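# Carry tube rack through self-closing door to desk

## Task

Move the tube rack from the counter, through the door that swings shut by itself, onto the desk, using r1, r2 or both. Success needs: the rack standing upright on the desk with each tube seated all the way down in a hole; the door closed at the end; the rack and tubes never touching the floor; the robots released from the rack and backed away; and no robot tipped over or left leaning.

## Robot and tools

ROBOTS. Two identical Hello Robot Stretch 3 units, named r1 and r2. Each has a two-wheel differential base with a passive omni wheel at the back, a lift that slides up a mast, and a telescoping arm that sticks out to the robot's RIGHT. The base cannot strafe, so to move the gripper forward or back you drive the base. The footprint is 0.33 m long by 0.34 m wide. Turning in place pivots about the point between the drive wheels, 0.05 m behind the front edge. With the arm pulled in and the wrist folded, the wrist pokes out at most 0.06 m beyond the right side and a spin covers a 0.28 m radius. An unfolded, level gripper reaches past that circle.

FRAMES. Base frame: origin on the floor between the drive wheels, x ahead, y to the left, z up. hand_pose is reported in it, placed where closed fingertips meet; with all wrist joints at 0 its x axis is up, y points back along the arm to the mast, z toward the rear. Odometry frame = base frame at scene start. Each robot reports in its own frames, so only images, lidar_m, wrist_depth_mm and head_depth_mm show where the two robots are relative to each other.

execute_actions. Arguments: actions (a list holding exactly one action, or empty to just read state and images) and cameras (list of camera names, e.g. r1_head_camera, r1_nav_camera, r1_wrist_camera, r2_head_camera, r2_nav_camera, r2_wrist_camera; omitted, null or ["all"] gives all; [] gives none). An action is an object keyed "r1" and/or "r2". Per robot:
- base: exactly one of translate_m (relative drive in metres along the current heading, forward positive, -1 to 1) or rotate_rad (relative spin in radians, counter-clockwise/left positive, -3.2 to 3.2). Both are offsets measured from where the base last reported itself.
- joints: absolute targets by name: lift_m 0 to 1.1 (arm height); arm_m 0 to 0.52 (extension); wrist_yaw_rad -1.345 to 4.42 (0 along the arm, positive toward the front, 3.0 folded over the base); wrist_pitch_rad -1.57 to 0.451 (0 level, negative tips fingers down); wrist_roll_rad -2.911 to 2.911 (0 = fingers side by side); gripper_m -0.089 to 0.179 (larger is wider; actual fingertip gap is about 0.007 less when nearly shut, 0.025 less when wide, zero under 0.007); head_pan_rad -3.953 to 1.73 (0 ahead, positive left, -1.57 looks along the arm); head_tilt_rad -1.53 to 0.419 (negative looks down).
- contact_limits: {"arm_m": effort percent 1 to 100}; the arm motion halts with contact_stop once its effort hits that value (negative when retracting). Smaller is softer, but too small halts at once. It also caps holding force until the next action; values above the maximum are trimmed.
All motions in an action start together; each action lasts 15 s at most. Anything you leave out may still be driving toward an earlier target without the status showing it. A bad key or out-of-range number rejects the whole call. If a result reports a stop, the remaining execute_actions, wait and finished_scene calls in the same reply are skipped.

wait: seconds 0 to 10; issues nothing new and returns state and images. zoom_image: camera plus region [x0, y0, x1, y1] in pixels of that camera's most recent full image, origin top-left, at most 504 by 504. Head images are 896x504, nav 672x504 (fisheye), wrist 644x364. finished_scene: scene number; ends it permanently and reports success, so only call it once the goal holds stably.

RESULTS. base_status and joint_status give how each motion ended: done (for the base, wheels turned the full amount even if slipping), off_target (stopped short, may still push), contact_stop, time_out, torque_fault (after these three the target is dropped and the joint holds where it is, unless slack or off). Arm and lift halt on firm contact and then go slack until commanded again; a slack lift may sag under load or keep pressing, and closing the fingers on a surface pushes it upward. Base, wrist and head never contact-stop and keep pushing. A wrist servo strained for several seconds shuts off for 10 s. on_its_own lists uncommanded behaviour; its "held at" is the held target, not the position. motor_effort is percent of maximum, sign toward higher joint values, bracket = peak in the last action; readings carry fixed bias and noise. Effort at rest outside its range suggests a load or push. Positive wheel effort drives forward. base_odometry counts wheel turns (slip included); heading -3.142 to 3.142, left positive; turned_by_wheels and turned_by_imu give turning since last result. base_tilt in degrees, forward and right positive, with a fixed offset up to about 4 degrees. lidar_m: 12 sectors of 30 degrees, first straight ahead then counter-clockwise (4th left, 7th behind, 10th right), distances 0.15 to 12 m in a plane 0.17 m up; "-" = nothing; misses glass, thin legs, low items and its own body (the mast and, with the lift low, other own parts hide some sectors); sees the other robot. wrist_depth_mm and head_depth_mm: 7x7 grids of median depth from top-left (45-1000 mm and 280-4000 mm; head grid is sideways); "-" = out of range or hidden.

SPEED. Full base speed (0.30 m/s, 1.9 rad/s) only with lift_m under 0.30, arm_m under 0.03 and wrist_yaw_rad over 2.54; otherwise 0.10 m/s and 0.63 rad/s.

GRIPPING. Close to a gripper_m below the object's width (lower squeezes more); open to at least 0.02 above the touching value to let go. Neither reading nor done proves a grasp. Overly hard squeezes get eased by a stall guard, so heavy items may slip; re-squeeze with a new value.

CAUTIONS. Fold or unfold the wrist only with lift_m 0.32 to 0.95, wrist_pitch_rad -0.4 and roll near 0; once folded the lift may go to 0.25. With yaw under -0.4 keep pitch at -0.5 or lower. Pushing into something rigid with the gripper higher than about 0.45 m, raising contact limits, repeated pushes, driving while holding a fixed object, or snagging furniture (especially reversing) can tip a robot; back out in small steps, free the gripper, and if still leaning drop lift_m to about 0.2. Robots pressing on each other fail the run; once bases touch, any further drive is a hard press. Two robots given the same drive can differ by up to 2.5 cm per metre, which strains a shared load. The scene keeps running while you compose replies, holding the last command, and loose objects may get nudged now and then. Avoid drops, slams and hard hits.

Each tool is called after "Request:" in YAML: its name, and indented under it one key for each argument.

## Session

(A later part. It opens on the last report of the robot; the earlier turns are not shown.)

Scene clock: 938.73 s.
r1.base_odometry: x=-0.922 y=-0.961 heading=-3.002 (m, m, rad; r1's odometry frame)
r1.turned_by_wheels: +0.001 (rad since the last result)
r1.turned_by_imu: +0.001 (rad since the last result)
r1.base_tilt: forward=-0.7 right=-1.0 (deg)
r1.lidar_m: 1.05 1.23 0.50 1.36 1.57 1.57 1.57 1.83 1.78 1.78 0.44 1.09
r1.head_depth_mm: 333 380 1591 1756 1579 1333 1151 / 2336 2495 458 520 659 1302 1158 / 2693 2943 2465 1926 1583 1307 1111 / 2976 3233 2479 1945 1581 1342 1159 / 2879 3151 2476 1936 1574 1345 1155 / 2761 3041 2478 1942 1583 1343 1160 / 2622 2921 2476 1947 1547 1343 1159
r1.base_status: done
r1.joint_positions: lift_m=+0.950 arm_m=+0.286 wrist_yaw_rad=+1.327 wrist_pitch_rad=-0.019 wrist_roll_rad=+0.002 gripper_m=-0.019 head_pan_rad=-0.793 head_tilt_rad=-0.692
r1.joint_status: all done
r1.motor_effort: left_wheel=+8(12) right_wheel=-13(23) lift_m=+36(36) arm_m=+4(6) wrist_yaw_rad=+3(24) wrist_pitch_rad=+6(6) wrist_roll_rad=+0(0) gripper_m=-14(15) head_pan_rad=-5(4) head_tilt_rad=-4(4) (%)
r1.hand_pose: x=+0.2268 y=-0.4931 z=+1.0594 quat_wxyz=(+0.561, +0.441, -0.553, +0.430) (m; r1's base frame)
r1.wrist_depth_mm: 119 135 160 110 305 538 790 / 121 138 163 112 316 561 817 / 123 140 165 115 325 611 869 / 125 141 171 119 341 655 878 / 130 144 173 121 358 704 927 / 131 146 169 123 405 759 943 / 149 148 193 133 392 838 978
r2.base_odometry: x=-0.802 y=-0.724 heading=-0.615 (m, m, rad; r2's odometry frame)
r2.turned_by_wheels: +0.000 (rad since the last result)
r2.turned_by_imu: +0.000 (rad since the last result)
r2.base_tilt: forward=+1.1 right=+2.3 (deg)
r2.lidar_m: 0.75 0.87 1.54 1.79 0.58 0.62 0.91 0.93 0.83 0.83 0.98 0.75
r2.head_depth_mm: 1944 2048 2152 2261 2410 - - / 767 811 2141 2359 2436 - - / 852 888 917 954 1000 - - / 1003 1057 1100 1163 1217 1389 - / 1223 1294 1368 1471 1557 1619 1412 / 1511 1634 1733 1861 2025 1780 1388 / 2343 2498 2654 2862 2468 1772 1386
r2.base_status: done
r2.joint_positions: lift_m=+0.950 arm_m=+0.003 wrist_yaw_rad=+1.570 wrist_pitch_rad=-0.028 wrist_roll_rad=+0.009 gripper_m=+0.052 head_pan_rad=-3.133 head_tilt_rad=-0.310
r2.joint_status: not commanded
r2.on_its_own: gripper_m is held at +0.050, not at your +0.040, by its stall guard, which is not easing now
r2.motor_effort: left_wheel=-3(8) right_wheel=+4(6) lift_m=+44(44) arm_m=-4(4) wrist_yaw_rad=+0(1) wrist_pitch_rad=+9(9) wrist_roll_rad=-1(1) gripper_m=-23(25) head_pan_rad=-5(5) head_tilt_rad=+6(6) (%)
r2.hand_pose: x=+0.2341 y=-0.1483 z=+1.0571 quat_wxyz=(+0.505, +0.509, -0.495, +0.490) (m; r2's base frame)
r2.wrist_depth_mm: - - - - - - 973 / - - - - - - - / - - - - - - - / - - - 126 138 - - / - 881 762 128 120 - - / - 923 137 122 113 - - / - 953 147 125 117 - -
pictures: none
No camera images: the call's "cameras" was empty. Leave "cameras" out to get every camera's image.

Request:
execute_actions:
  actions:
    - {"r1": {"base": {"translate_m": -0.05}, "joints": {"arm_m": 0.3233}}, "r2": {"base": {"translate_m": -0.15}}}
  cameras: ["r2_nav_camera"]

Scene clock: 945.63 s.
r1.base_odometry: x=-0.872 y=-0.954 heading=-3.002 (m, m, rad; r1's odometry frame)
r1.turned_by_wheels: +0.001 (rad since the last result)
r1.turned_by_imu: +0.002 (rad since the last result)
r1.base_tilt: forward=-0.7 right=-1.0 (deg)
r1.lidar_m: 1.10 0.41 0.41 1.37 1.58 1.52 1.52 1.77 1.77 1.77 0.47 2.75
r1.head_depth_mm: 413 407 451 617 1577 1335 1153 / 2260 1389 957 669 674 1249 1157 / 2684 2928 2481 1931 1575 1309 1116 / 3049 3291 2462 1928 1579 1342 1157 / 2903 3163 2491 1921 1583 1336 1158 / 2855 3084 2501 1937 1582 1333 1158 / 2665 3013 2499 1935 1578 1342 1158
r1.base_status: done
r1.joint_positions: lift_m=+0.950 arm_m=+0.323 wrist_yaw_rad=+1.325 wrist_pitch_rad=-0.018 wrist_roll_rad=+0.002 gripper_m=-0.019 head_pan_rad=-0.793 head_tilt_rad=-0.692
r1.joint_status: all done
r1.motor_effort: left_wheel=+10(14) right_wheel=-14(26) lift_m=+36(36) arm_m=+3(6) wrist_yaw_rad=+6(20) wrist_pitch_rad=+6(6) wrist_roll_rad=+0(0) gripper_m=-14(15) head_pan_rad=-3(4) head_tilt_rad=-4(4) (%)
r1.hand_pose: x=+0.2267 y=-0.5304 z=+1.0596 quat_wxyz=(+0.561, +0.440, -0.554, +0.429) (m; r1's base frame)
r1.wrist_depth_mm: 117 133 161 109 342 718 877 / 118 135 164 112 355 766 893 / 119 136 167 115 371 847 912 / 121 139 175 119 384 906 936 / 122 142 174 121 401 980 962 / 126 144 168 124 460 979 978 / 129 145 193 132 445 - -
r2.base_odometry: x=-0.924 y=-0.637 heading=-0.615 (m, m, rad; r2's odometry frame)
r2.turned_by_wheels: +0.000 (rad since the last result)
r2.turned_by_imu: +0.000 (rad since the last result)
r2.base_tilt: forward=+1.0 right=+2.2 (deg)
r2.lidar_m: 0.89 1.04 1.83 1.84 0.54 0.81 0.82 0.87 0.78 0.78 0.93 0.89
r2.head_depth_mm: 658 701 1979 2114 2259 - - / 718 746 768 805 858 - - / 811 846 890 927 968 - - / 939 986 1027 1088 1146 1300 - / 1116 1172 1251 1332 1418 1516 1414 / 1362 1453 1550 1658 1800 1768 1404 / 2194 2310 2519 2666 2422 1778 1393
r2.base_status: done
r2.joint_positions: lift_m=+0.950 arm_m=+0.003 wrist_yaw_rad=+1.570 wrist_pitch_rad=-0.028 wrist_roll_rad=+0.009 gripper_m=+0.052 head_pan_rad=-3.133 head_tilt_rad=-0.310
r2.joint_status: not commanded
r2.on_its_own: gripper_m is held at +0.050, not at your +0.040, by its stall guard, which is not easing now
r2.motor_effort: left_wheel=-3(8) right_wheel=+4(5) lift_m=+44(44) arm_m=-4(4) wrist_yaw_rad=+1(1) wrist_pitch_rad=+9(9) wrist_roll_rad=-1(2) gripper_m=-24(24) head_pan_rad=-4(4) head_tilt_rad=+6(6) (%)
r2.hand_pose: x=+0.2341 y=-0.1483 z=+1.0571 quat_wxyz=(+0.505, +0.509, -0.495, +0.490) (m; r2's base frame)
r2.wrist_depth_mm: - - - - - - - / - - - - - - - / - - - - - - - / - - - 127 138 - - / - - 924 129 119 - - / - - 137 122 113 - - / - - 147 125 117 - -
pictures: r2_nav_camera (sideways: a quarter turn counterclockwise sets it upright)
Images, in order (width x height): r2_nav_camera 672x504.

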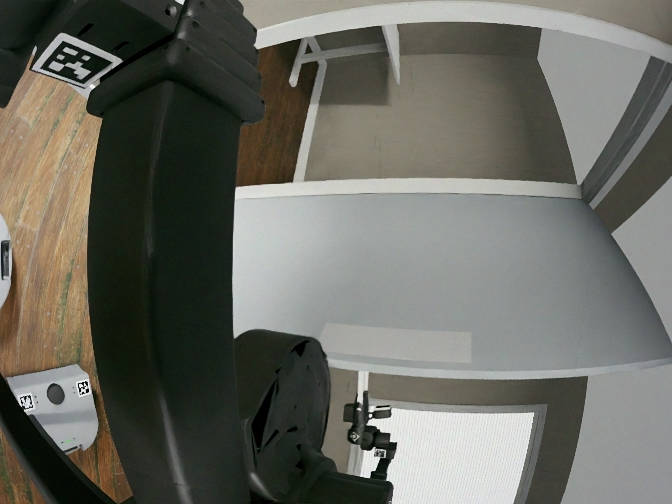

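Request:
execute_actions:
  actions:
    - {"r1": {"base": {"translate_m": -0.05}, "joints": {"arm_m": 0.3651}}, "r2": {"base": {"translate_m": -0.15}}}
  cameras: []

Scene clock: 954.97 s.
r1.base_odometry: x=-0.823 y=-0.947 heading=-3.001 (m, m, rad; r1's odometry frame)
r1.turned_by_wheels: +0.001 (rad since the last result)
r1.turned_by_imu: +0.002 (rad since the last result)
r1.base_tilt: forward=-0.5 right=-1.0 (deg)
r1.lidar_m: 1.14 0.37 1.38 1.39 1.59 1.47 1.47 1.72 1.76 1.76 0.50 2.80
r1.head_depth_mm: 554 515 498 573 1534 1335 1155 / 1230 1088 959 861 777 962 1131 / 2640 2950 2461 1863 1542 1308 1135 / 3029 3267 2483 1924 1578 1340 1155 / 2892 3154 2472 1933 1588 1341 1159 / 2857 3099 2471 1932 1585 1341 1155 / 2739 2951 2503 1929 1582 1342 1157
r1.base_status: done
r1.joint_positions: lift_m=+0.950 arm_m=+0.365 wrist_yaw_rad=+1.324 wrist_pitch_rad=-0.017 wrist_roll_rad=+0.002 gripper_m=-0.019 head_pan_rad=-0.793 head_tilt_rad=-0.692
r1.joint_status: all done
r1.motor_effort: left_wheel=+11(18) right_wheel=-14(30) lift_m=+36(36) arm_m=+3(5) wrist_yaw_rad=+6(8) wrist_pitch_rad=+6(6) wrist_roll_rad=+0(0) gripper_m=-14(14) head_pan_rad=-4(4) head_tilt_rad=-4(4) (%)
r1.hand_pose: x=+0.2267 y=-0.5723 z=+1.0598 quat_wxyz=(+0.561, +0.440, -0.554, +0.429) (m; r1's base frame)
r1.wrist_depth_mm: 113 132 161 109 396 876 900 / 115 133 164 112 415 928 935 / 115 134 168 115 429 925 934 / 117 136 176 119 437 985 977 / 118 138 173 121 462 973 - / 120 140 167 124 546 - - / 122 141 196 133 540 - -
r2.base_odometry: x=-1.047 y=-0.550 heading=-0.615 (m, m, rad; r2's odometry frame)
r2.turned_by_wheels: +0.000 (rad since the last result)
r2.turned_by_imu: +0.000 (rad since the last result)
r2.base_tilt: forward=+1.0 right=+2.3 (deg)
r2.lidar_m: 1.03 1.21 1.88 0.55 2.23 0.72 0.79 1.58 0.74 0.74 0.87 1.03
r2.head_depth_mm: 618 643 665 689 726 - - / 685 712 740 769 803 - - / 765 795 834 877 916 - - / 867 907 961 1005 1072 1196 - / 1004 1059 1119 1199 1278 1372 1370 / 1185 1257 1348 1456 1602 1677 1404 / 2054 2186 2331 2502 2444 1774 1388
r2.base_status: done
r2.joint_positions: lift_m=+0.950 arm_m=+0.003 wrist_yaw_rad=+1.570 wrist_pitch_rad=-0.028 wrist_roll_rad=+0.009 gripper_m=+0.052 head_pan_rad=-3.133 head_tilt_rad=-0.310
r2.joint_status: not commanded
r2.on_its_own: gripper_m is held at +0.050, not at your +0.040, by its stall guard, which is not easing now
r2.motor_effort: left_wheel=-2(8) right_wheel=+4(5) lift_m=+44(44) arm_m=-4(4) wrist_yaw_rad=+2(1) wrist_pitch_rad=+9(9) wrist_roll_rad=-2(2) gripper_m=-24(24) head_pan_rad=-5(4) head_tilt_rad=+6(6) (%)
r2.hand_pose: x=+0.2341 y=-0.1483 z=+1.0571 quat_wxyz=(+0.505, +0.509, -0.495, +0.490) (m; r2's base frame)
r2.wrist_depth_mm: - - - - - - - / - - - - - - - / - - - - - - - / - - - 127 138 - - / - - - 129 119 - - / - - 137 122 113 - - / - - 147 126 117 - -
pictures: none
No camera images: the call's "cameras" was empty. Leave "cameras" out to get every camera's image.

Request:
execute_actions:
  actions:
    - {"r1": {"base": {"translate_m": -0.05}, "joints": {"arm_m": 0.4132}}, "r2": {"base": {"translate_m": -0.15}}}
  cameras: ["r2_nav_camera", "r1_nav_camera"]

Scene clock: 962.40 s.
r1.base_odometry: x=-0.774 y=-0.940 heading=-3.000 (m, m, rad; r1's odometry frame)
r1.turned_by_wheels: +0.001 (rad since the last result)
r1.turned_by_imu: +0.002 (rad since the last result)
r1.base_tilt: forward=-0.6 right=-1.0 (deg)
r1.lidar_m: 0.40 1.41 1.40 1.40 1.61 1.42 1.42 1.66 1.74 1.74 0.54 2.85
r1.head_depth_mm: 635 628 617 624 784 1332 1154 / 1043 1026 1000 975 957 1034 1132 / 2649 2911 2397 1869 1537 1338 1159 / 3050 3281 2473 1934 1580 1342 1162 / 2985 3119 2487 1938 1573 1343 1157 / 2909 3118 2485 1931 1587 1348 1020 / 2758 3004 2485 1935 1584 1342 1016
r1.base_status: done
r1.joint_positions: lift_m=+0.950 arm_m=+0.413 wrist_yaw_rad=+1.323 wrist_pitch_rad=-0.016 wrist_roll_rad=+0.002 gripper_m=-0.019 head_pan_rad=-0.793 head_tilt_rad=-0.692
r1.joint_status: all done
r1.on_its_own: right_wheel is at rest, and its effort (-21) is outside its rest range (-18 to +18)
r1.motor_effort: left_wheel=+16(22) right_wheel=-21(36) lift_m=+36(36) arm_m=+2(4) wrist_yaw_rad=+8(12) wrist_pitch_rad=+5(6) wrist_roll_rad=+0(0) gripper_m=-14(14) head_pan_rad=-5(4) head_tilt_rad=-4(4) (%)
r1.hand_pose: x=+0.2266 y=-0.6208 z=+1.0600 quat_wxyz=(+0.561, +0.439, -0.555, +0.429) (m; r1's base frame)
r1.wrist_depth_mm: 110 129 163 109 476 902 960 / 111 131 166 112 496 946 967 / 112 132 175 116 519 976 - / 113 134 178 119 533 - - / 115 135 173 122 563 - - / 115 137 168 125 706 - - / 117 139 198 134 700 - -
r2.base_odometry: x=-1.169 y=-0.464 heading=-0.616 (m, m, rad; r2's odometry frame)
r2.turned_by_wheels: +0.000 (rad since the last result)
r2.turned_by_imu: +0.000 (rad since the last result)
r2.base_tilt: forward=+1.1 right=+2.2 (deg)
r2.lidar_m: 1.18 1.38 1.92 0.51 2.23 0.66 0.75 1.39 0.69 0.70 0.82 1.18
r2.head_depth_mm: 586 606 633 657 681 - - / 641 666 698 726 759 - - / 708 738 773 815 853 - - / 790 828 874 920 978 1089 - / 887 938 993 1068 1132 1220 1293 / 1019 1088 1158 1257 1357 1492 1403 / 1177 2017 2132 2312 2310 1791 1393
r2.base_status: done
r2.joint_positions: lift_m=+0.950 arm_m=+0.003 wrist_yaw_rad=+1.570 wrist_pitch_rad=-0.028 wrist_roll_rad=+0.009 gripper_m=+0.052 head_pan_rad=-3.133 head_tilt_rad=-0.310
r2.joint_status: not commanded
r2.on_its_own: gripper_m is held at +0.050, not at your +0.040, by its stall guard, which is not easing now
r2.motor_effort: left_wheel=-3(8) right_wheel=+4(4) lift_m=+44(44) arm_m=-4(4) wrist_yaw_rad=+1(0) wrist_pitch_rad=+10(9) wrist_roll_rad=-1(1) gripper_m=-24(24) head_pan_rad=-5(5) head_tilt_rad=+6(6) (%)
r2.hand_pose: x=+0.2341 y=-0.1483 z=+1.0571 quat_wxyz=(+0.505, +0.509, -0.495, +0.490) (m; r2's base frame)
r2.wrist_depth_mm: - - - - - - - / - - - - - - - / - - - - - - - / - - - 126 138 - - / - - - 128 119 - - / - - 137 123 113 - - / - - 147 126 117 - -
pictures: r1_nav_camera (sideways: a quarter turn counterclockwise sets it upright), r2_nav_camera (sideways: a quarter turn counterclockwise sets it upright)
Images, in order (width x height): r1_nav_camera 672x504, r2_nav_camera 672x504.

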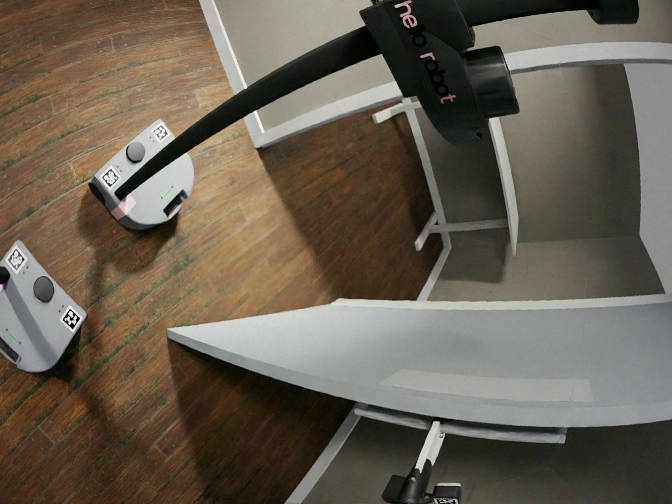

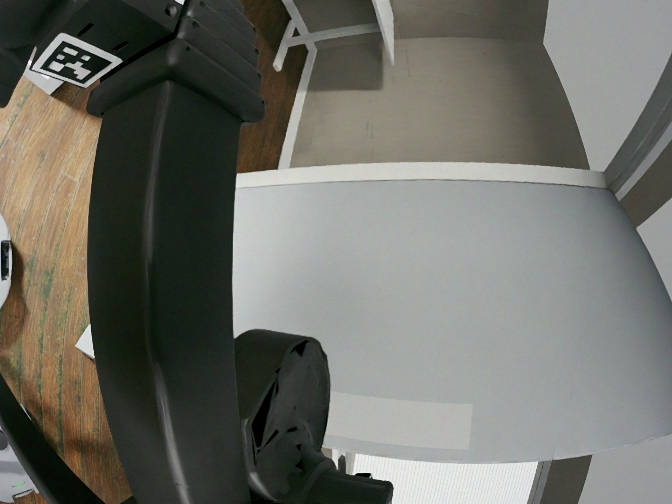

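Request:
execute_actions:
  actions:
    - {"r2": {"base": {"rotate_rad": 0.57}}}
  cameras: ["r2_nav_camera", "r1_nav_camera"]

Scene clock: 994.17 s.
r1.base_odometry: x=-0.774 y=-0.940 heading=-3.000 (m, m, rad; r1's odometry frame)
r1.turned_by_wheels: +0.000 (rad since the last result)
r1.turned_by_imu: +0.002 (rad since the last result)
r1.base_tilt: forward=-0.5 right=-0.9 (deg)
r1.lidar_m: 0.45 1.41 1.40 1.40 1.61 1.42 1.43 1.66 1.74 1.74 0.54 2.84
r1.head_depth_mm: 636 628 616 624 782 1329 1151 / 1046 1024 1000 978 956 1035 1137 / 2630 2907 2371 1881 1540 1337 1155 / 3067 3286 2476 1931 1577 1339 1161 / 2976 3137 2492 1927 1581 1338 1157 / 2907 3126 2475 1932 1573 1349 1077 / 2747 3031 2513 1931 1584 1338 941
r1.base_status: not commanded
r1.joint_positions: lift_m=+0.950 arm_m=+0.413 wrist_yaw_rad=+1.323 wrist_pitch_rad=-0.016 wrist_roll_rad=+0.002 gripper_m=-0.019 head_pan_rad=-0.793 head_tilt_rad=-0.692
r1.joint_status: not commanded
r1.on_its_own: right_wheel is at rest, and its effort (-21) is outside its rest range (-18 to +18)
r1.motor_effort: left_wheel=+16(15) right_wheel=-21(21) lift_m=+36(36) arm_m=+3(2) wrist_yaw_rad=+9(9) wrist_pitch_rad=+6(5) wrist_roll_rad=+0(0) gripper_m=-14(14) head_pan_rad=-4(4) head_tilt_rad=-4(4) (%)
r1.hand_pose: x=+0.2266 y=-0.6208 z=+1.0600 quat_wxyz=(+0.561, +0.439, -0.555, +0.429) (m; r1's base frame)
r1.wrist_depth_mm: 110 129 163 109 475 938 907 / 112 130 164 112 494 924 933 / 112 132 176 116 512 971 969 / 113 134 180 119 548 985 - / 114 135 174 122 568 - - / 116 137 168 125 716 - - / 117 138 197 134 691 - -
r2.base_odometry: x=-1.169 y=-0.464 heading=-0.046 (m, m, rad; r2's odometry frame)
r2.turned_by_wheels: +0.570 (rad since the last result)
r2.turned_by_imu: +0.567 (rad since the last result)
r2.base_tilt: forward=+1.0 right=+2.2 (deg)
r2.lidar_m: 1.41 1.92 0.51 2.17 0.71 0.77 2.40 0.69 0.70 0.85 1.18 1.18
r2.head_depth_mm: 1151 1177 1183 1192 1184 - - / 2103 2187 2267 2372 1491 - - / 2303 2430 2536 2636 2561 - - / 2569 2713 2866 3023 2501 - - / 2788 2969 3181 3213 2455 1801 1392 / 2613 2766 2943 3092 2432 1784 1399 / 2461 2587 2700 2938 2437 1778 1402
r2.base_status: done
r2.joint_positions: lift_m=+0.950 arm_m=+0.003 wrist_yaw_rad=+1.570 wrist_pitch_rad=-0.028 wrist_roll_rad=+0.009 gripper_m=+0.052 head_pan_rad=-3.133 head_tilt_rad=-0.310
r2.joint_status: not commanded
r2.on_its_own: gripper_m is held at +0.050, not at your +0.040, by its stall guard, which is not easing now
r2.motor_effort: left_wheel=-3(8) right_wheel=+4(11) lift_m=+44(44) arm_m=-5(4) wrist_yaw_rad=+3(1) wrist_pitch_rad=+9(9) wrist_roll_rad=-1(2) gripper_m=-24(24) head_pan_rad=-5(5) head_tilt_rad=+6(6) (%)
r2.hand_pose: x=+0.2341 y=-0.1483 z=+1.0571 quat_wxyz=(+0.505, +0.509, -0.495, +0.490) (m; r2's base frame)
r2.wrist_depth_mm: - - - - - - - / - - - - - - - / - - - - - - - / - - - 126 138 - - / - - - 128 119 984 840 / - - 137 122 113 975 811 / - - 147 125 117 - 841
pictures: r1_nav_camera (sideways: a quarter turn counterclockwise sets it upright), r2_nav_camera (sideways: a quarter turn counterclockwise sets it upright)
Images, in order (width x height): r1_nav_camera 672x504, r2_nav_camera 672x504.

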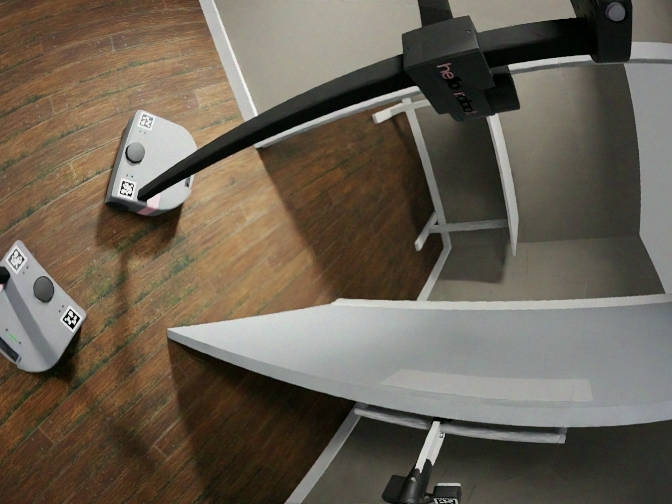

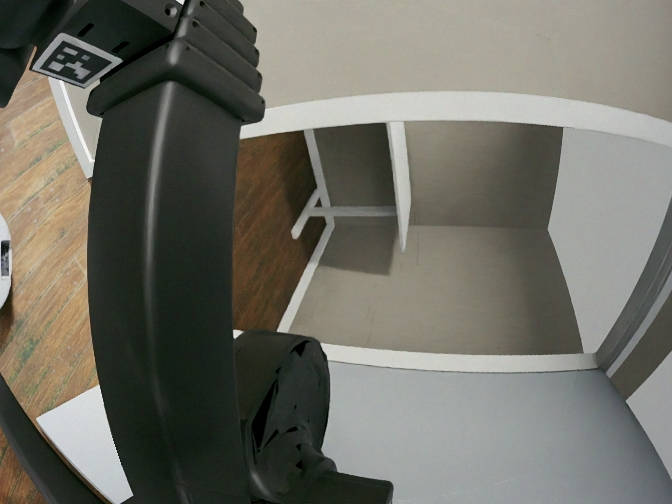

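Request:
execute_actions:
  actions:
    - {"r2": {"base": {"translate_m": -0.5}}}
  cameras: ["r2_nav_camera"]

Scene clock: 1006.43 s.
r1.base_odometry: x=-0.774 y=-0.940 heading=-3.000 (m, m, rad; r1's odometry frame)
r1.turned_by_wheels: +0.000 (rad since the last result)
r1.turned_by_imu: +0.002 (rad since the last result)
r1.base_tilt: forward=-0.6 right=-1.1 (deg)
r1.lidar_m: 1.19 1.40 1.40 1.39 1.61 1.42 1.43 1.66 1.74 1.74 0.54 0.86
r1.head_depth_mm: 635 628 617 623 784 1330 1152 / 1045 1026 1000 974 952 1037 1134 / 2644 2928 2384 1866 1533 1341 1156 / 3051 3300 2473 1933 1573 1337 1158 / 2971 3108 2486 1930 1427 1310 1160 / 717 833 2242 1869 1391 1314 1157 / 728 3034 2461 1927 1465 1336 1162
r1.base_status: not commanded
r1.joint_positions: lift_m=+0.950 arm_m=+0.413 wrist_yaw_rad=+1.323 wrist_pitch_rad=-0.016 wrist_roll_rad=+0.002 gripper_m=-0.019 head_pan_rad=-0.793 head_tilt_rad=-0.692
r1.joint_status: not commanded
r1.on_its_own: right_wheel is at rest, and its effort (-21) is outside its rest range (-18 to +18)
r1.motor_effort: left_wheel=+16(16) right_wheel=-21(21) lift_m=+36(36) arm_m=+2(2) wrist_yaw_rad=+9(9) wrist_pitch_rad=+5(5) wrist_roll_rad=+0(0) gripper_m=-14(14) head_pan_rad=-4(5) head_tilt_rad=-4(4) (%)
r1.hand_pose: x=+0.2266 y=-0.6208 z=+1.0600 quat_wxyz=(+0.561, +0.439, -0.555, +0.429) (m; r1's base frame)
r1.wrist_depth_mm: 110 129 164 109 470 921 902 / 111 130 165 112 497 955 975 / 113 133 175 116 517 - 978 / 113 134 178 120 545 - - / 115 135 174 122 578 - - / 116 136 167 125 715 - - / 117 138 198 134 685 - -
r2.base_odometry: x=-1.669 y=-0.441 heading=-0.046 (m, m, rad; r2's odometry frame)
r2.turned_by_wheels: +0.000 (rad since the last result)
r2.turned_by_imu: -0.001 (rad since the last result)
r2.base_tilt: forward=+1.0 right=+2.2 (deg)
r2.lidar_m: 1.81 0.85 0.60 0.55 0.55 0.67 2.00 1.95 0.34 0.37 0.73 1.55
r2.head_depth_mm: 1580 1646 1714 1760 1836 - - / 1739 1804 1878 1960 2064 - - / 1925 2027 2112 2210 2269 - - / 2169 2279 2384 2506 2506 - - / 2392 2514 2677 2884 2505 1797 1416 / 2299 2435 2507 2674 2452 1797 1409 / 2141 2280 2317 2495 2420 1767 1404
r2.base_status: done
r2.joint_positions: lift_m=+0.950 arm_m=+0.003 wrist_yaw_rad=+1.570 wrist_pitch_rad=-0.028 wrist_roll_rad=+0.009 gripper_m=+0.052 head_pan_rad=-3.133 head_tilt_rad=-0.310
r2.joint_status: not commanded
r2.on_its_own: gripper_m is held at +0.050, not at your +0.040, by its stall guard, which is not easing now
r2.motor_effort: left_wheel=-3(9) right_wheel=+4(5) lift_m=+44(44) arm_m=-5(5) wrist_yaw_rad=+1(0) wrist_pitch_rad=+9(9) wrist_roll_rad=-1(2) gripper_m=-24(24) head_pan_rad=-5(5) head_tilt_rad=+6(6) (%)
r2.hand_pose: x=+0.2341 y=-0.1483 z=+1.0571 quat_wxyz=(+0.505, +0.509, -0.495, +0.490) (m; r2's base frame)
r2.wrist_depth_mm: 730 - - - - - - / 807 - - - - - - / 822 - - - - - - / - - - 126 138 - - / - - - 128 119 - - / - - 137 122 113 - - / - - 147 125 116 - -
pictures: r2_nav_camera (sideways: a quarter turn counterclockwise sets it upright)
Images, in order (width x height): r2_nav_camera 672x504.

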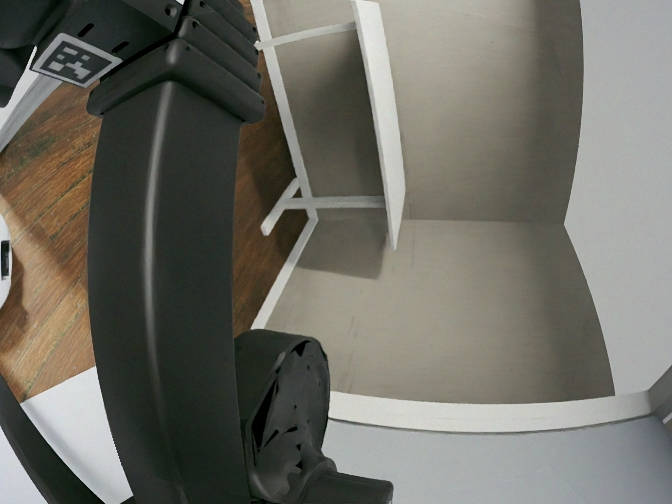

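Request:
execute_actions:
  actions:
    - {"r2": {"base": {"translate_m": -0.5}, "joints": {"head_pan_rad": -2.4, "head_tilt_rad": -0.5}}}
  cameras: ["r2_nav_camera"]

Scene clock: 1023.43 s.
r1.base_odometry: x=-0.774 y=-0.940 heading=-3.000 (m, m, rad; r1's odometry frame)
r1.turned_by_wheels: +0.000 (rad since the last result)
r1.turned_by_imu: +0.002 (rad since the last result)
r1.base_tilt: forward=-0.6 right=-1.0 (deg)
r1.lidar_m: 1.19 1.41 1.40 1.40 1.60 1.42 1.42 1.66 1.74 1.75 0.54 1.30
r1.head_depth_mm: 635 627 617 622 783 1333 1156 / 1044 1019 998 975 951 1033 1132 / 2624 2919 2382 1864 1536 1338 1147 / 3021 3307 2376 1806 1582 1337 1158 / 2926 3135 2380 1701 1584 1343 1157 / 2899 3133 2472 1815 1588 1338 1158 / 1102 3034 2492 1940 1588 1342 1161
r1.base_status: not commanded
r1.joint_positions: lift_m=+0.950 arm_m=+0.413 wrist_yaw_rad=+1.323 wrist_pitch_rad=-0.016 wrist_roll_rad=+0.002 gripper_m=-0.019 head_pan_rad=-0.793 head_tilt_rad=-0.692
r1.joint_status: not commanded
r1.on_its_own: right_wheel is at rest, and its effort (-21) is outside its rest range (-18 to +18)
r1.motor_effort: left_wheel=+15(16) right_wheel=-21(21) lift_m=+36(36) arm_m=+3(2) wrist_yaw_rad=+9(8) wrist_pitch_rad=+5(5) wrist_roll_rad=+0(0) gripper_m=-14(14) head_pan_rad=-4(4) head_tilt_rad=-4(4) (%)
r1.hand_pose: x=+0.2266 y=-0.6208 z=+1.0600 quat_wxyz=(+0.561, +0.439, -0.555, +0.429) (m; r1's base frame)
r1.wrist_depth_mm: 110 129 162 109 482 914 906 / 111 131 165 112 497 966 940 / 112 132 175 116 516 938 990 / 113 134 178 119 546 971 - / 114 135 175 123 569 - - / 116 136 167 125 699 - - / 116 138 196 133 687 - -
r2.base_odometry: x=-2.168 y=-0.418 heading=-0.046 (m, m, rad; r2's odometry frame)
r2.turned_by_wheels: +0.000 (rad since the last result)
r2.turned_by_imu: -0.001 (rad since the last result)
r2.base_tilt: forward=+1.0 right=+2.2 (deg)
r2.lidar_m: 2.20 0.81 0.51 0.46 0.46 0.55 1.61 2.07 1.61 2.52 0.46 0.47
r2.head_depth_mm: 1695 1834 1705 2248 1984 1538 - / 1686 1837 1667 2261 1954 1567 - / 1695 1854 1614 2256 1944 1635 - / 1702 1844 1564 2277 2005 - - / 1705 1842 1544 2228 2070 - - / 1714 1835 1581 2226 1946 - 1152 / 1706 1871 2045 2244 1965 - -
r2.base_status: done
r2.joint_positions: lift_m=+0.950 arm_m=+0.003 wrist_yaw_rad=+1.570 wrist_pitch_rad=-0.028 wrist_roll_rad=+0.009 gripper_m=+0.052 head_pan_rad=-2.407 head_tilt_rad=-0.494
r2.joint_status: all done
r2.on_its_own: gripper_m is held at +0.050, not at your +0.040, by its stall guard, which is not easing now
r2.motor_effort: left_wheel=-2(9) right_wheel=+4(4) lift_m=+44(44) arm_m=-4(4) wrist_yaw_rad=+0(0) wrist_pitch_rad=+10(9) wrist_roll_rad=-2(1) gripper_m=-25(25) head_pan_rad=+4(49) head_tilt_rad=-4(26) (%)
r2.hand_pose: x=+0.2341 y=-0.1483 z=+1.0571 quat_wxyz=(+0.505, +0.509, -0.495, +0.490) (m; r2's base frame)
r2.wrist_depth_mm: - - - - - - 222 / - - - - - - 226 / - - - - - - 229 / - - - 126 138 - 232 / - - - 128 120 - 235 / - - 137 122 113 294 237 / - - 147 126 117 313 240
pictures: r2_nav_camera (sideways: a quarter turn counterclockwise sets it upright)
Images, in order (width x height): r2_nav_camera 672x504.

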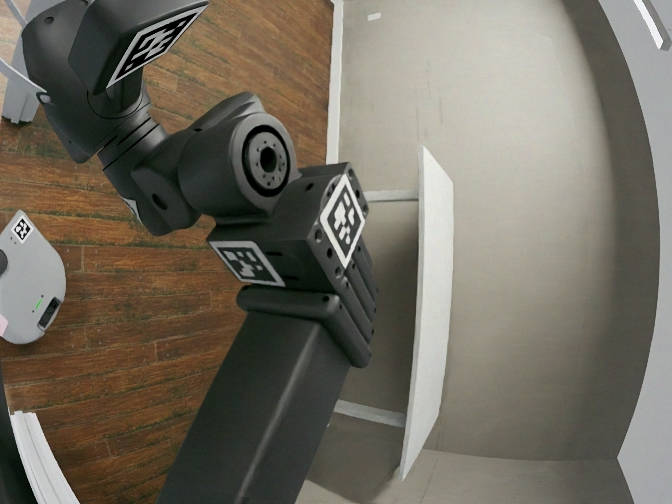

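Request:
execute_actions:
  actions:
    - {"r2": {"base": {"translate_m": -0.5}, "joints": {"head_pan_rad": -2.2, "head_tilt_rad": -0.45}}}
  cameras: ["r2_nav_camera", "r2_head_camera", "r1_nav_camera"]

Scene clock: 1041.10 s.
r1.base_odometry: x=-0.774 y=-0.940 heading=-3.000 (m, m, rad; r1's odometry frame)
r1.turned_by_wheels: +0.000 (rad since the last result)
r1.turned_by_imu: +0.002 (rad since the last result)
r1.base_tilt: forward=-0.6 right=-1.1 (deg)
r1.lidar_m: 1.19 1.41 1.40 1.40 1.61 1.42 1.42 1.66 1.74 1.74 0.54 1.77
r1.head_depth_mm: 634 629 617 623 782 1337 1153 / 1038 1022 1000 980 953 1035 1133 / 2638 2910 2376 1859 1545 1337 1155 / 3004 3189 2173 1932 1575 1339 1156 / 3002 3146 2489 1938 1575 1339 1160 / 2336 3114 2469 1935 1581 1336 1157 / 2742 3025 2495 1935 1580 1340 1156
r1.base_status: not commanded
r1.joint_positions: lift_m=+0.950 arm_m=+0.413 wrist_yaw_rad=+1.323 wrist_pitch_rad=-0.016 wrist_roll_rad=+0.002 gripper_m=-0.019 head_pan_rad=-0.793 head_tilt_rad=-0.692
r1.joint_status: not commanded
r1.on_its_own: right_wheel is at rest, and its effort (-21) is outside its rest range (-18 to +18)
r1.motor_effort: left_wheel=+16(16) right_wheel=-21(21) lift_m=+36(36) arm_m=+3(2) wrist_yaw_rad=+9(8) wrist_pitch_rad=+5(5) wrist_roll_rad=+0(0) gripper_m=-14(15) head_pan_rad=-4(3) head_tilt_rad=-4(4) (%)
r1.hand_pose: x=+0.2266 y=-0.6208 z=+1.0600 quat_wxyz=(+0.561, +0.439, -0.555, +0.429) (m; r1's base frame)
r1.wrist_depth_mm: 111 129 163 109 483 918 906 / 112 130 165 112 487 950 905 / 112 132 175 116 526 979 982 / 113 133 179 119 540 - - / 114 135 174 122 565 - - / 116 137 167 125 720 - - / 117 137 195 134 687 - -
r2.base_odometry: x=-2.668 y=-0.395 heading=-0.046 (m, m, rad; r2's odometry frame)
r2.turned_by_wheels: +0.000 (rad since the last result)
r2.turned_by_imu: -0.001 (rad since the last result)
r2.base_tilt: forward=+1.0 right=+2.3 (deg)
r2.lidar_m: 1.92 0.66 0.40 0.39 0.77 1.00 1.20 1.33 1.37 2.05 2.76 0.86
r2.head_depth_mm: 1334 1442 1420 1705 1865 1575 - / 1360 1475 1374 1753 1902 1628 - / 1395 1517 1351 1802 1952 - - / 1440 1551 1330 1864 2017 - - / 1463 1597 1291 1900 2016 - - / 1499 1614 1273 1960 1844 - - / 1529 1664 1240 2012 1948 - -
r2.base_status: done
r2.joint_positions: lift_m=+0.950 arm_m=+0.003 wrist_yaw_rad=+1.570 wrist_pitch_rad=-0.028 wrist_roll_rad=+0.009 gripper_m=+0.052 head_pan_rad=-2.207 head_tilt_rad=-0.458
r2.joint_status: all done
r2.on_its_own: gripper_m is held at +0.050, not at your +0.040, by its stall guard, which is not easing now
r2.motor_effort: left_wheel=-2(8) right_wheel=+4(4) lift_m=+44(44) arm_m=-4(4) wrist_yaw_rad=+2(0) wrist_pitch_rad=+9(9) wrist_roll_rad=-1(2) gripper_m=-24(25) head_pan_rad=+4(26) head_tilt_rad=+5(14) (%)
r2.hand_pose: x=+0.2341 y=-0.1483 z=+1.0571 quat_wxyz=(+0.505, +0.509, -0.495, +0.490) (m; r2's base frame)
r2.wrist_depth_mm: 800 - - - 723 791 - / 801 - - - 743 846 - / 787 - - - 694 874 - / 774 - - 127 138 921 - / 771 - - 128 120 993 - / 772 - 137 123 114 - - / 762 - 147 126 117 - -
pictures: r1_nav_camera (sideways: a quarter turn counterclockwise sets it upright), r2_head_camera (sideways: a quarter turn clockwise sets it upright), r2_nav_camera (sideways: a quarter turn counterclockwise sets it upright)
Images, in order (width x height): r1_nav_camera 672x504, r2_head_camera 896x504, r2_nav_camera 672x504.

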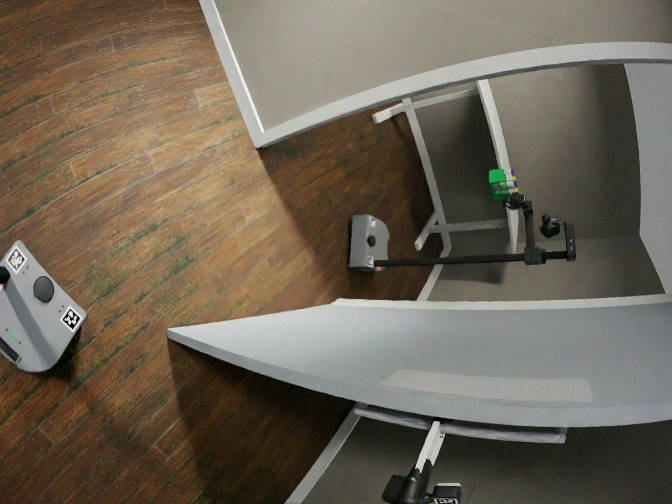

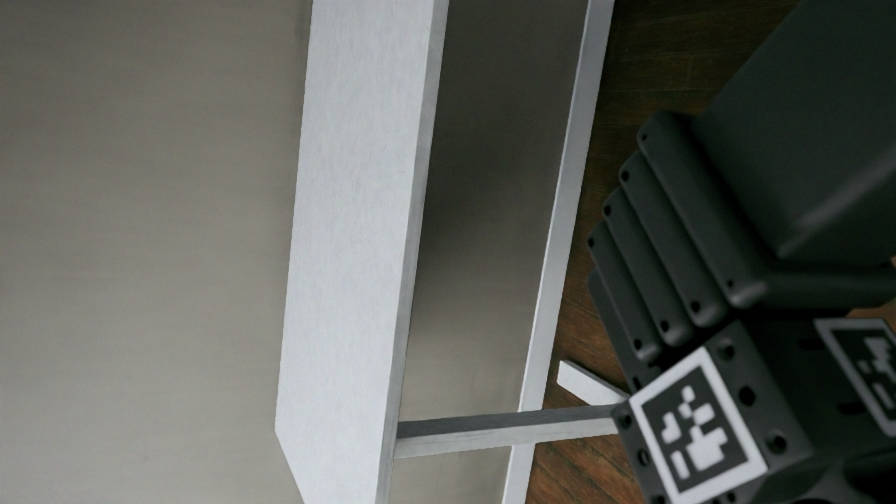

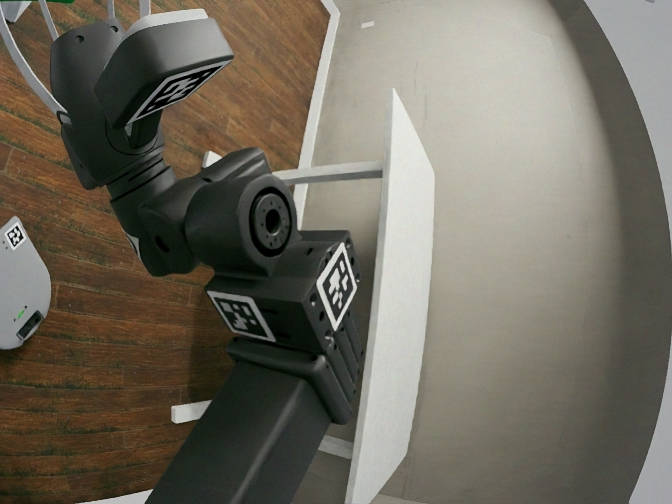

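Request:
execute_actions:
  actions:
    - {"r1": {"base": {"translate_m": 0.05}, "joints": {"arm_m": 0.3651}}, "r2": {"base": {"translate_m": -0.3}, "joints": {"head_pan_rad": -2.6, "head_tilt_rad": -0.35}}}
  cameras: ["r2_nav_camera"]

Scene clock: 1087.00 s.
r1.base_odometry: x=-0.823 y=-0.947 heading=-3.000 (m, m, rad; r1's odometry frame)
r1.turned_by_wheels: +0.001 (rad since the last result)
r1.turned_by_imu: +0.002 (rad since the last result)
r1.base_tilt: forward=-0.5 right=-1.0 (deg)
r1.lidar_m: 1.14 1.35 1.38 1.39 1.59 1.47 1.47 1.72 1.76 1.75 0.50 2.03
r1.head_depth_mm: 553 512 497 572 1536 1335 1152 / 1244 1100 966 859 770 953 1138 / 2597 2862 2374 1868 1535 1306 1136 / 3086 3300 2277 1929 1580 1341 1159 / 2706 3195 2478 1937 1582 1337 1155 / 2849 3096 2495 1937 1578 1335 1157 / 2735 2966 2483 1949 1580 1341 1160
r1.base_status: done
r1.joint_positions: lift_m=+0.950 arm_m=+0.366 wrist_yaw_rad=+1.328 wrist_pitch_rad=-0.016 wrist_roll_rad=+0.002 gripper_m=-0.019 head_pan_rad=-0.793 head_tilt_rad=-0.692
r1.joint_status: all done
r1.motor_effort: left_wheel=+12(17) right_wheel=-17(28) lift_m=+36(36) arm_m=-6(7) wrist_yaw_rad=+3(10) wrist_pitch_rad=+5(5) wrist_roll_rad=+0(0) gripper_m=-14(14) head_pan_rad=-4(4) head_tilt_rad=-4(4) (%)
r1.hand_pose: x=+0.2269 y=-0.5721 z=+1.0600 quat_wxyz=(+0.560, +0.441, -0.553, +0.431) (m; r1's base frame)
r1.wrist_depth_mm: 114 131 162 110 386 881 918 / 115 133 165 112 399 921 917 / 116 135 167 116 422 892 929 / 118 136 178 120 438 927 951 / 118 139 174 120 455 972 - / 121 141 168 125 535 - - / 122 142 196 133 512 - -
r2.base_odometry: x=-2.967 y=-0.381 heading=-0.046 (m, m, rad; r2's odometry frame)
r2.turned_by_wheels: +0.000 (rad since the last result)
r2.turned_by_imu: +0.000 (rad since the last result)
r2.base_tilt: forward=+1.0 right=+2.3 (deg)
r2.lidar_m: 1.21 0.54 0.54 0.67 0.80 0.80 0.97 1.05 1.47 1.30 2.95 1.14
r2.head_depth_mm: 1307 1386 1474 1429 1439 1518 1371 / 1281 1361 1480 1018 1742 1722 1375 / 1253 1348 1455 998 1199 1553 1359 / 1237 1321 1410 982 1670 1724 1442 / 1217 1297 1390 972 1629 1688 - / 1192 1272 1366 952 1597 1698 - / 1174 1247 1336 939 1553 1652 -
r2.base_status: done
r2.joint_positions: lift_m=+0.950 arm_m=+0.003 wrist_yaw_rad=+1.570 wrist_pitch_rad=-0.028 wrist_roll_rad=+0.009 gripper_m=+0.052 head_pan_rad=-2.593 head_tilt_rad=-0.359
r2.joint_status: all done
r2.on_its_own: gripper_m is held at +0.050, not at your +0.040, by its stall guard, which is not easing now
r2.motor_effort: left_wheel=-2(9) right_wheel=+3(4) lift_m=+44(44) arm_m=-4(5) wrist_yaw_rad=+2(1) wrist_pitch_rad=+9(9) wrist_roll_rad=-2(1) gripper_m=-24(24) head_pan_rad=-5(37) head_tilt_rad=+6(19) (%)
r2.hand_pose: x=+0.2341 y=-0.1483 z=+1.0571 quat_wxyz=(+0.505, +0.509, -0.495, +0.490) (m; r2's base frame)
r2.wrist_depth_mm: 683 - - - - - - / 673 - - - - - - / 688 - - - - - - / 696 - - 126 138 - - / 680 - - 128 119 - - / 675 968 137 122 114 - - / 671 953 147 126 117 - -
pictures: r2_nav_camera (sideways: a quarter turn counterclockwise sets it upright)
Images, in order (width x height): r2_nav_camera 672x504.

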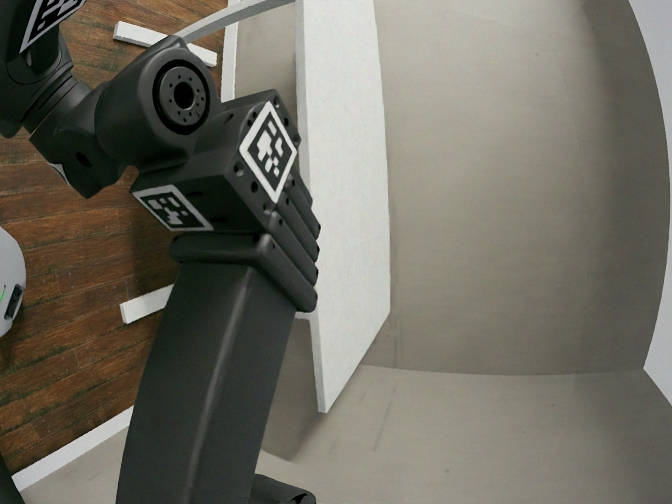

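Request:
execute_actions:
  actions: []
  cameras: ["r1_head_camera", "r1_wrist_camera", "r2_nav_camera"]

Scene clock: 1110.23 s.
r1.base_odometry: x=-0.823 y=-0.947 heading=-3.000 (m, m, rad; r1's odometry frame)
r1.turned_by_wheels: +0.000 (rad since the last result)
r1.turned_by_imu: +0.001 (rad since the last result)
r1.base_tilt: forward=-0.6 right=-1.1 (deg)
r1.lidar_m: 1.14 1.35 1.39 1.39 1.60 1.47 1.48 1.72 1.75 1.76 0.50 2.03
r1.head_depth_mm: 552 513 497 572 1541 1333 1153 / 1246 1099 967 860 770 959 1131 / 2607 2861 2374 1877 1542 1311 1134 / 3089 3255 2255 1916 1583 1334 1154 / 2688 3217 2493 1939 1574 1340 1160 / 2836 3117 2479 1925 1585 1344 1161 / 2727 3006 2500 1943 1586 1334 1154
r1.base_status: done
r1.joint_positions: lift_m=+0.950 arm_m=+0.366 wrist_yaw_rad=+1.328 wrist_pitch_rad=-0.016 wrist_roll_rad=+0.002 gripper_m=-0.019 head_pan_rad=-0.793 head_tilt_rad=-0.692
r1.joint_status: all done
r1.motor_effort: left_wheel=+12(17) right_wheel=-17(28) lift_m=+36(36) arm_m=-6(7) wrist_yaw_rad=+3(10) wrist_pitch_rad=+5(5) wrist_roll_rad=+0(0) gripper_m=-14(14) head_pan_rad=-4(4) head_tilt_rad=-4(4) (%)
r1.hand_pose: x=+0.2269 y=-0.5721 z=+1.0600 quat_wxyz=(+0.560, +0.441, -0.553, +0.431) (m; r1's base frame)
r1.wrist_depth_mm: 114 132 162 110 391 894 888 / 115 133 164 112 400 905 948 / 116 135 167 115 419 910 902 / 118 137 177 119 436 946 959 / 119 139 173 121 455 990 990 / 120 141 168 125 539 - - / 122 143 195 133 507 - -
r2.base_odometry: x=-2.967 y=-0.381 heading=-0.046 (m, m, rad; r2's odometry frame)
r2.turned_by_wheels: +0.000 (rad since the last result)
r2.turned_by_imu: +0.001 (rad since the last result)
r2.base_tilt: forward=+1.0 right=+2.3 (deg)
r2.lidar_m: 1.21 0.54 0.54 0.67 0.80 0.80 0.96 1.05 1.47 1.30 2.96 1.14
r2.head_depth_mm: 1299 1395 1457 1432 1448 1513 1369 / 1276 1367 1487 1011 1738 1753 1376 / 1256 1343 1439 1002 1201 1555 1363 / 1234 1313 1422 982 1680 1714 1447 / 1210 1293 1399 971 1628 1686 - / 1190 1267 1367 955 1599 1681 - / 1175 1252 1344 940 1570 1642 -
r2.base_status: done
r2.joint_positions: lift_m=+0.950 arm_m=+0.003 wrist_yaw_rad=+1.570 wrist_pitch_rad=-0.028 wrist_roll_rad=+0.009 gripper_m=+0.052 head_pan_rad=-2.593 head_tilt_rad=-0.359
r2.joint_status: all done
r2.on_its_own: gripper_m is held at +0.050, not at your +0.040, by its stall guard, which is not easing now
r2.motor_effort: left_wheel=-2(9) right_wheel=+3(4) lift_m=+44(44) arm_m=-4(5) wrist_yaw_rad=+0(1) wrist_pitch_rad=+9(9) wrist_roll_rad=-1(1) gripper_m=-24(24) head_pan_rad=-5(37) head_tilt_rad=+6(19) (%)
r2.hand_pose: x=+0.2341 y=-0.1483 z=+1.0571 quat_wxyz=(+0.505, +0.509, -0.495, +0.490) (m; r2's base frame)
r2.wrist_depth_mm: 688 - - - - - - / 682 - - - - - - / 696 - - - - - - / 686 - - 126 138 - - / 673 - - 128 120 - - / 668 984 137 122 113 - - / 671 955 147 126 117 - -
pictures: r1_head_camera (sideways: a quarter turn clockwise sets it upright), r1_wrist_camera, r2_nav_camera (sideways: a quarter turn counterclockwise sets it upright)
Images, in order (width x height): r1_head_camera 896x504, r1_wrist_camera 644x364, r2_nav_camera 672x504.

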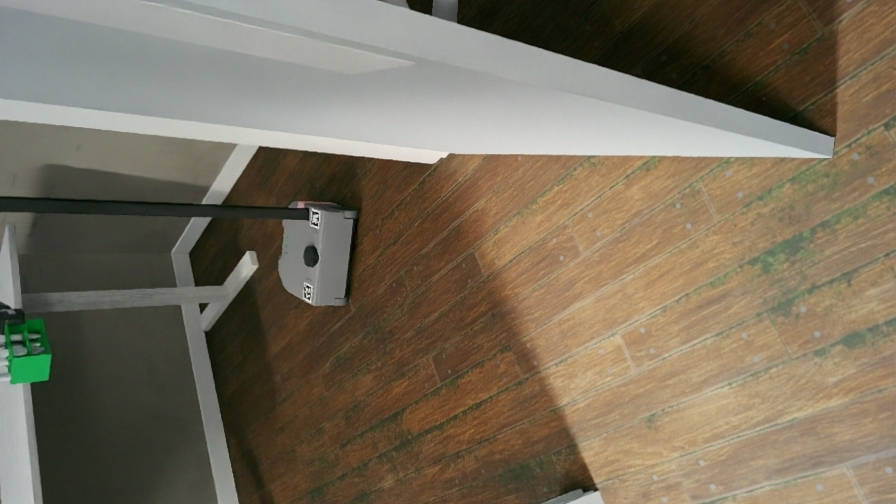

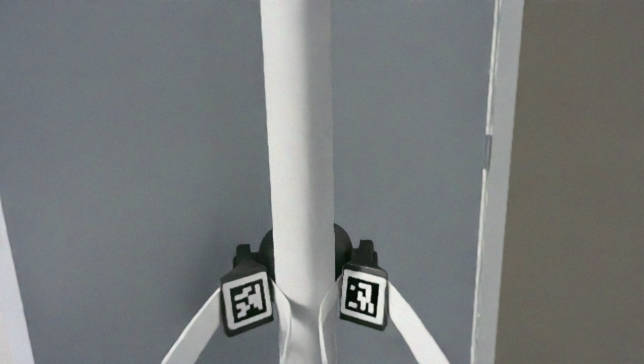

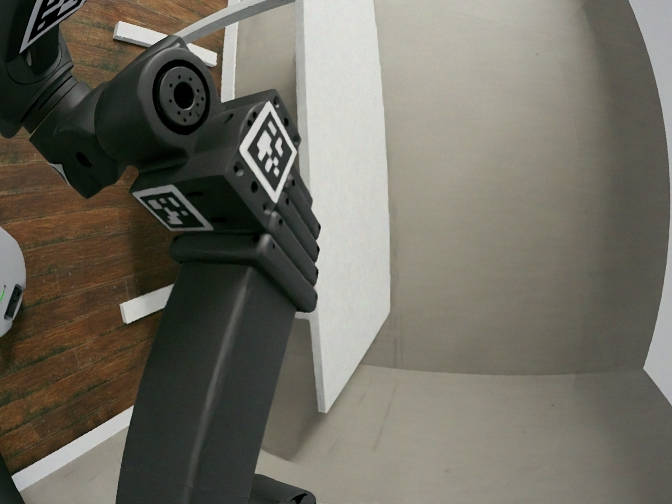

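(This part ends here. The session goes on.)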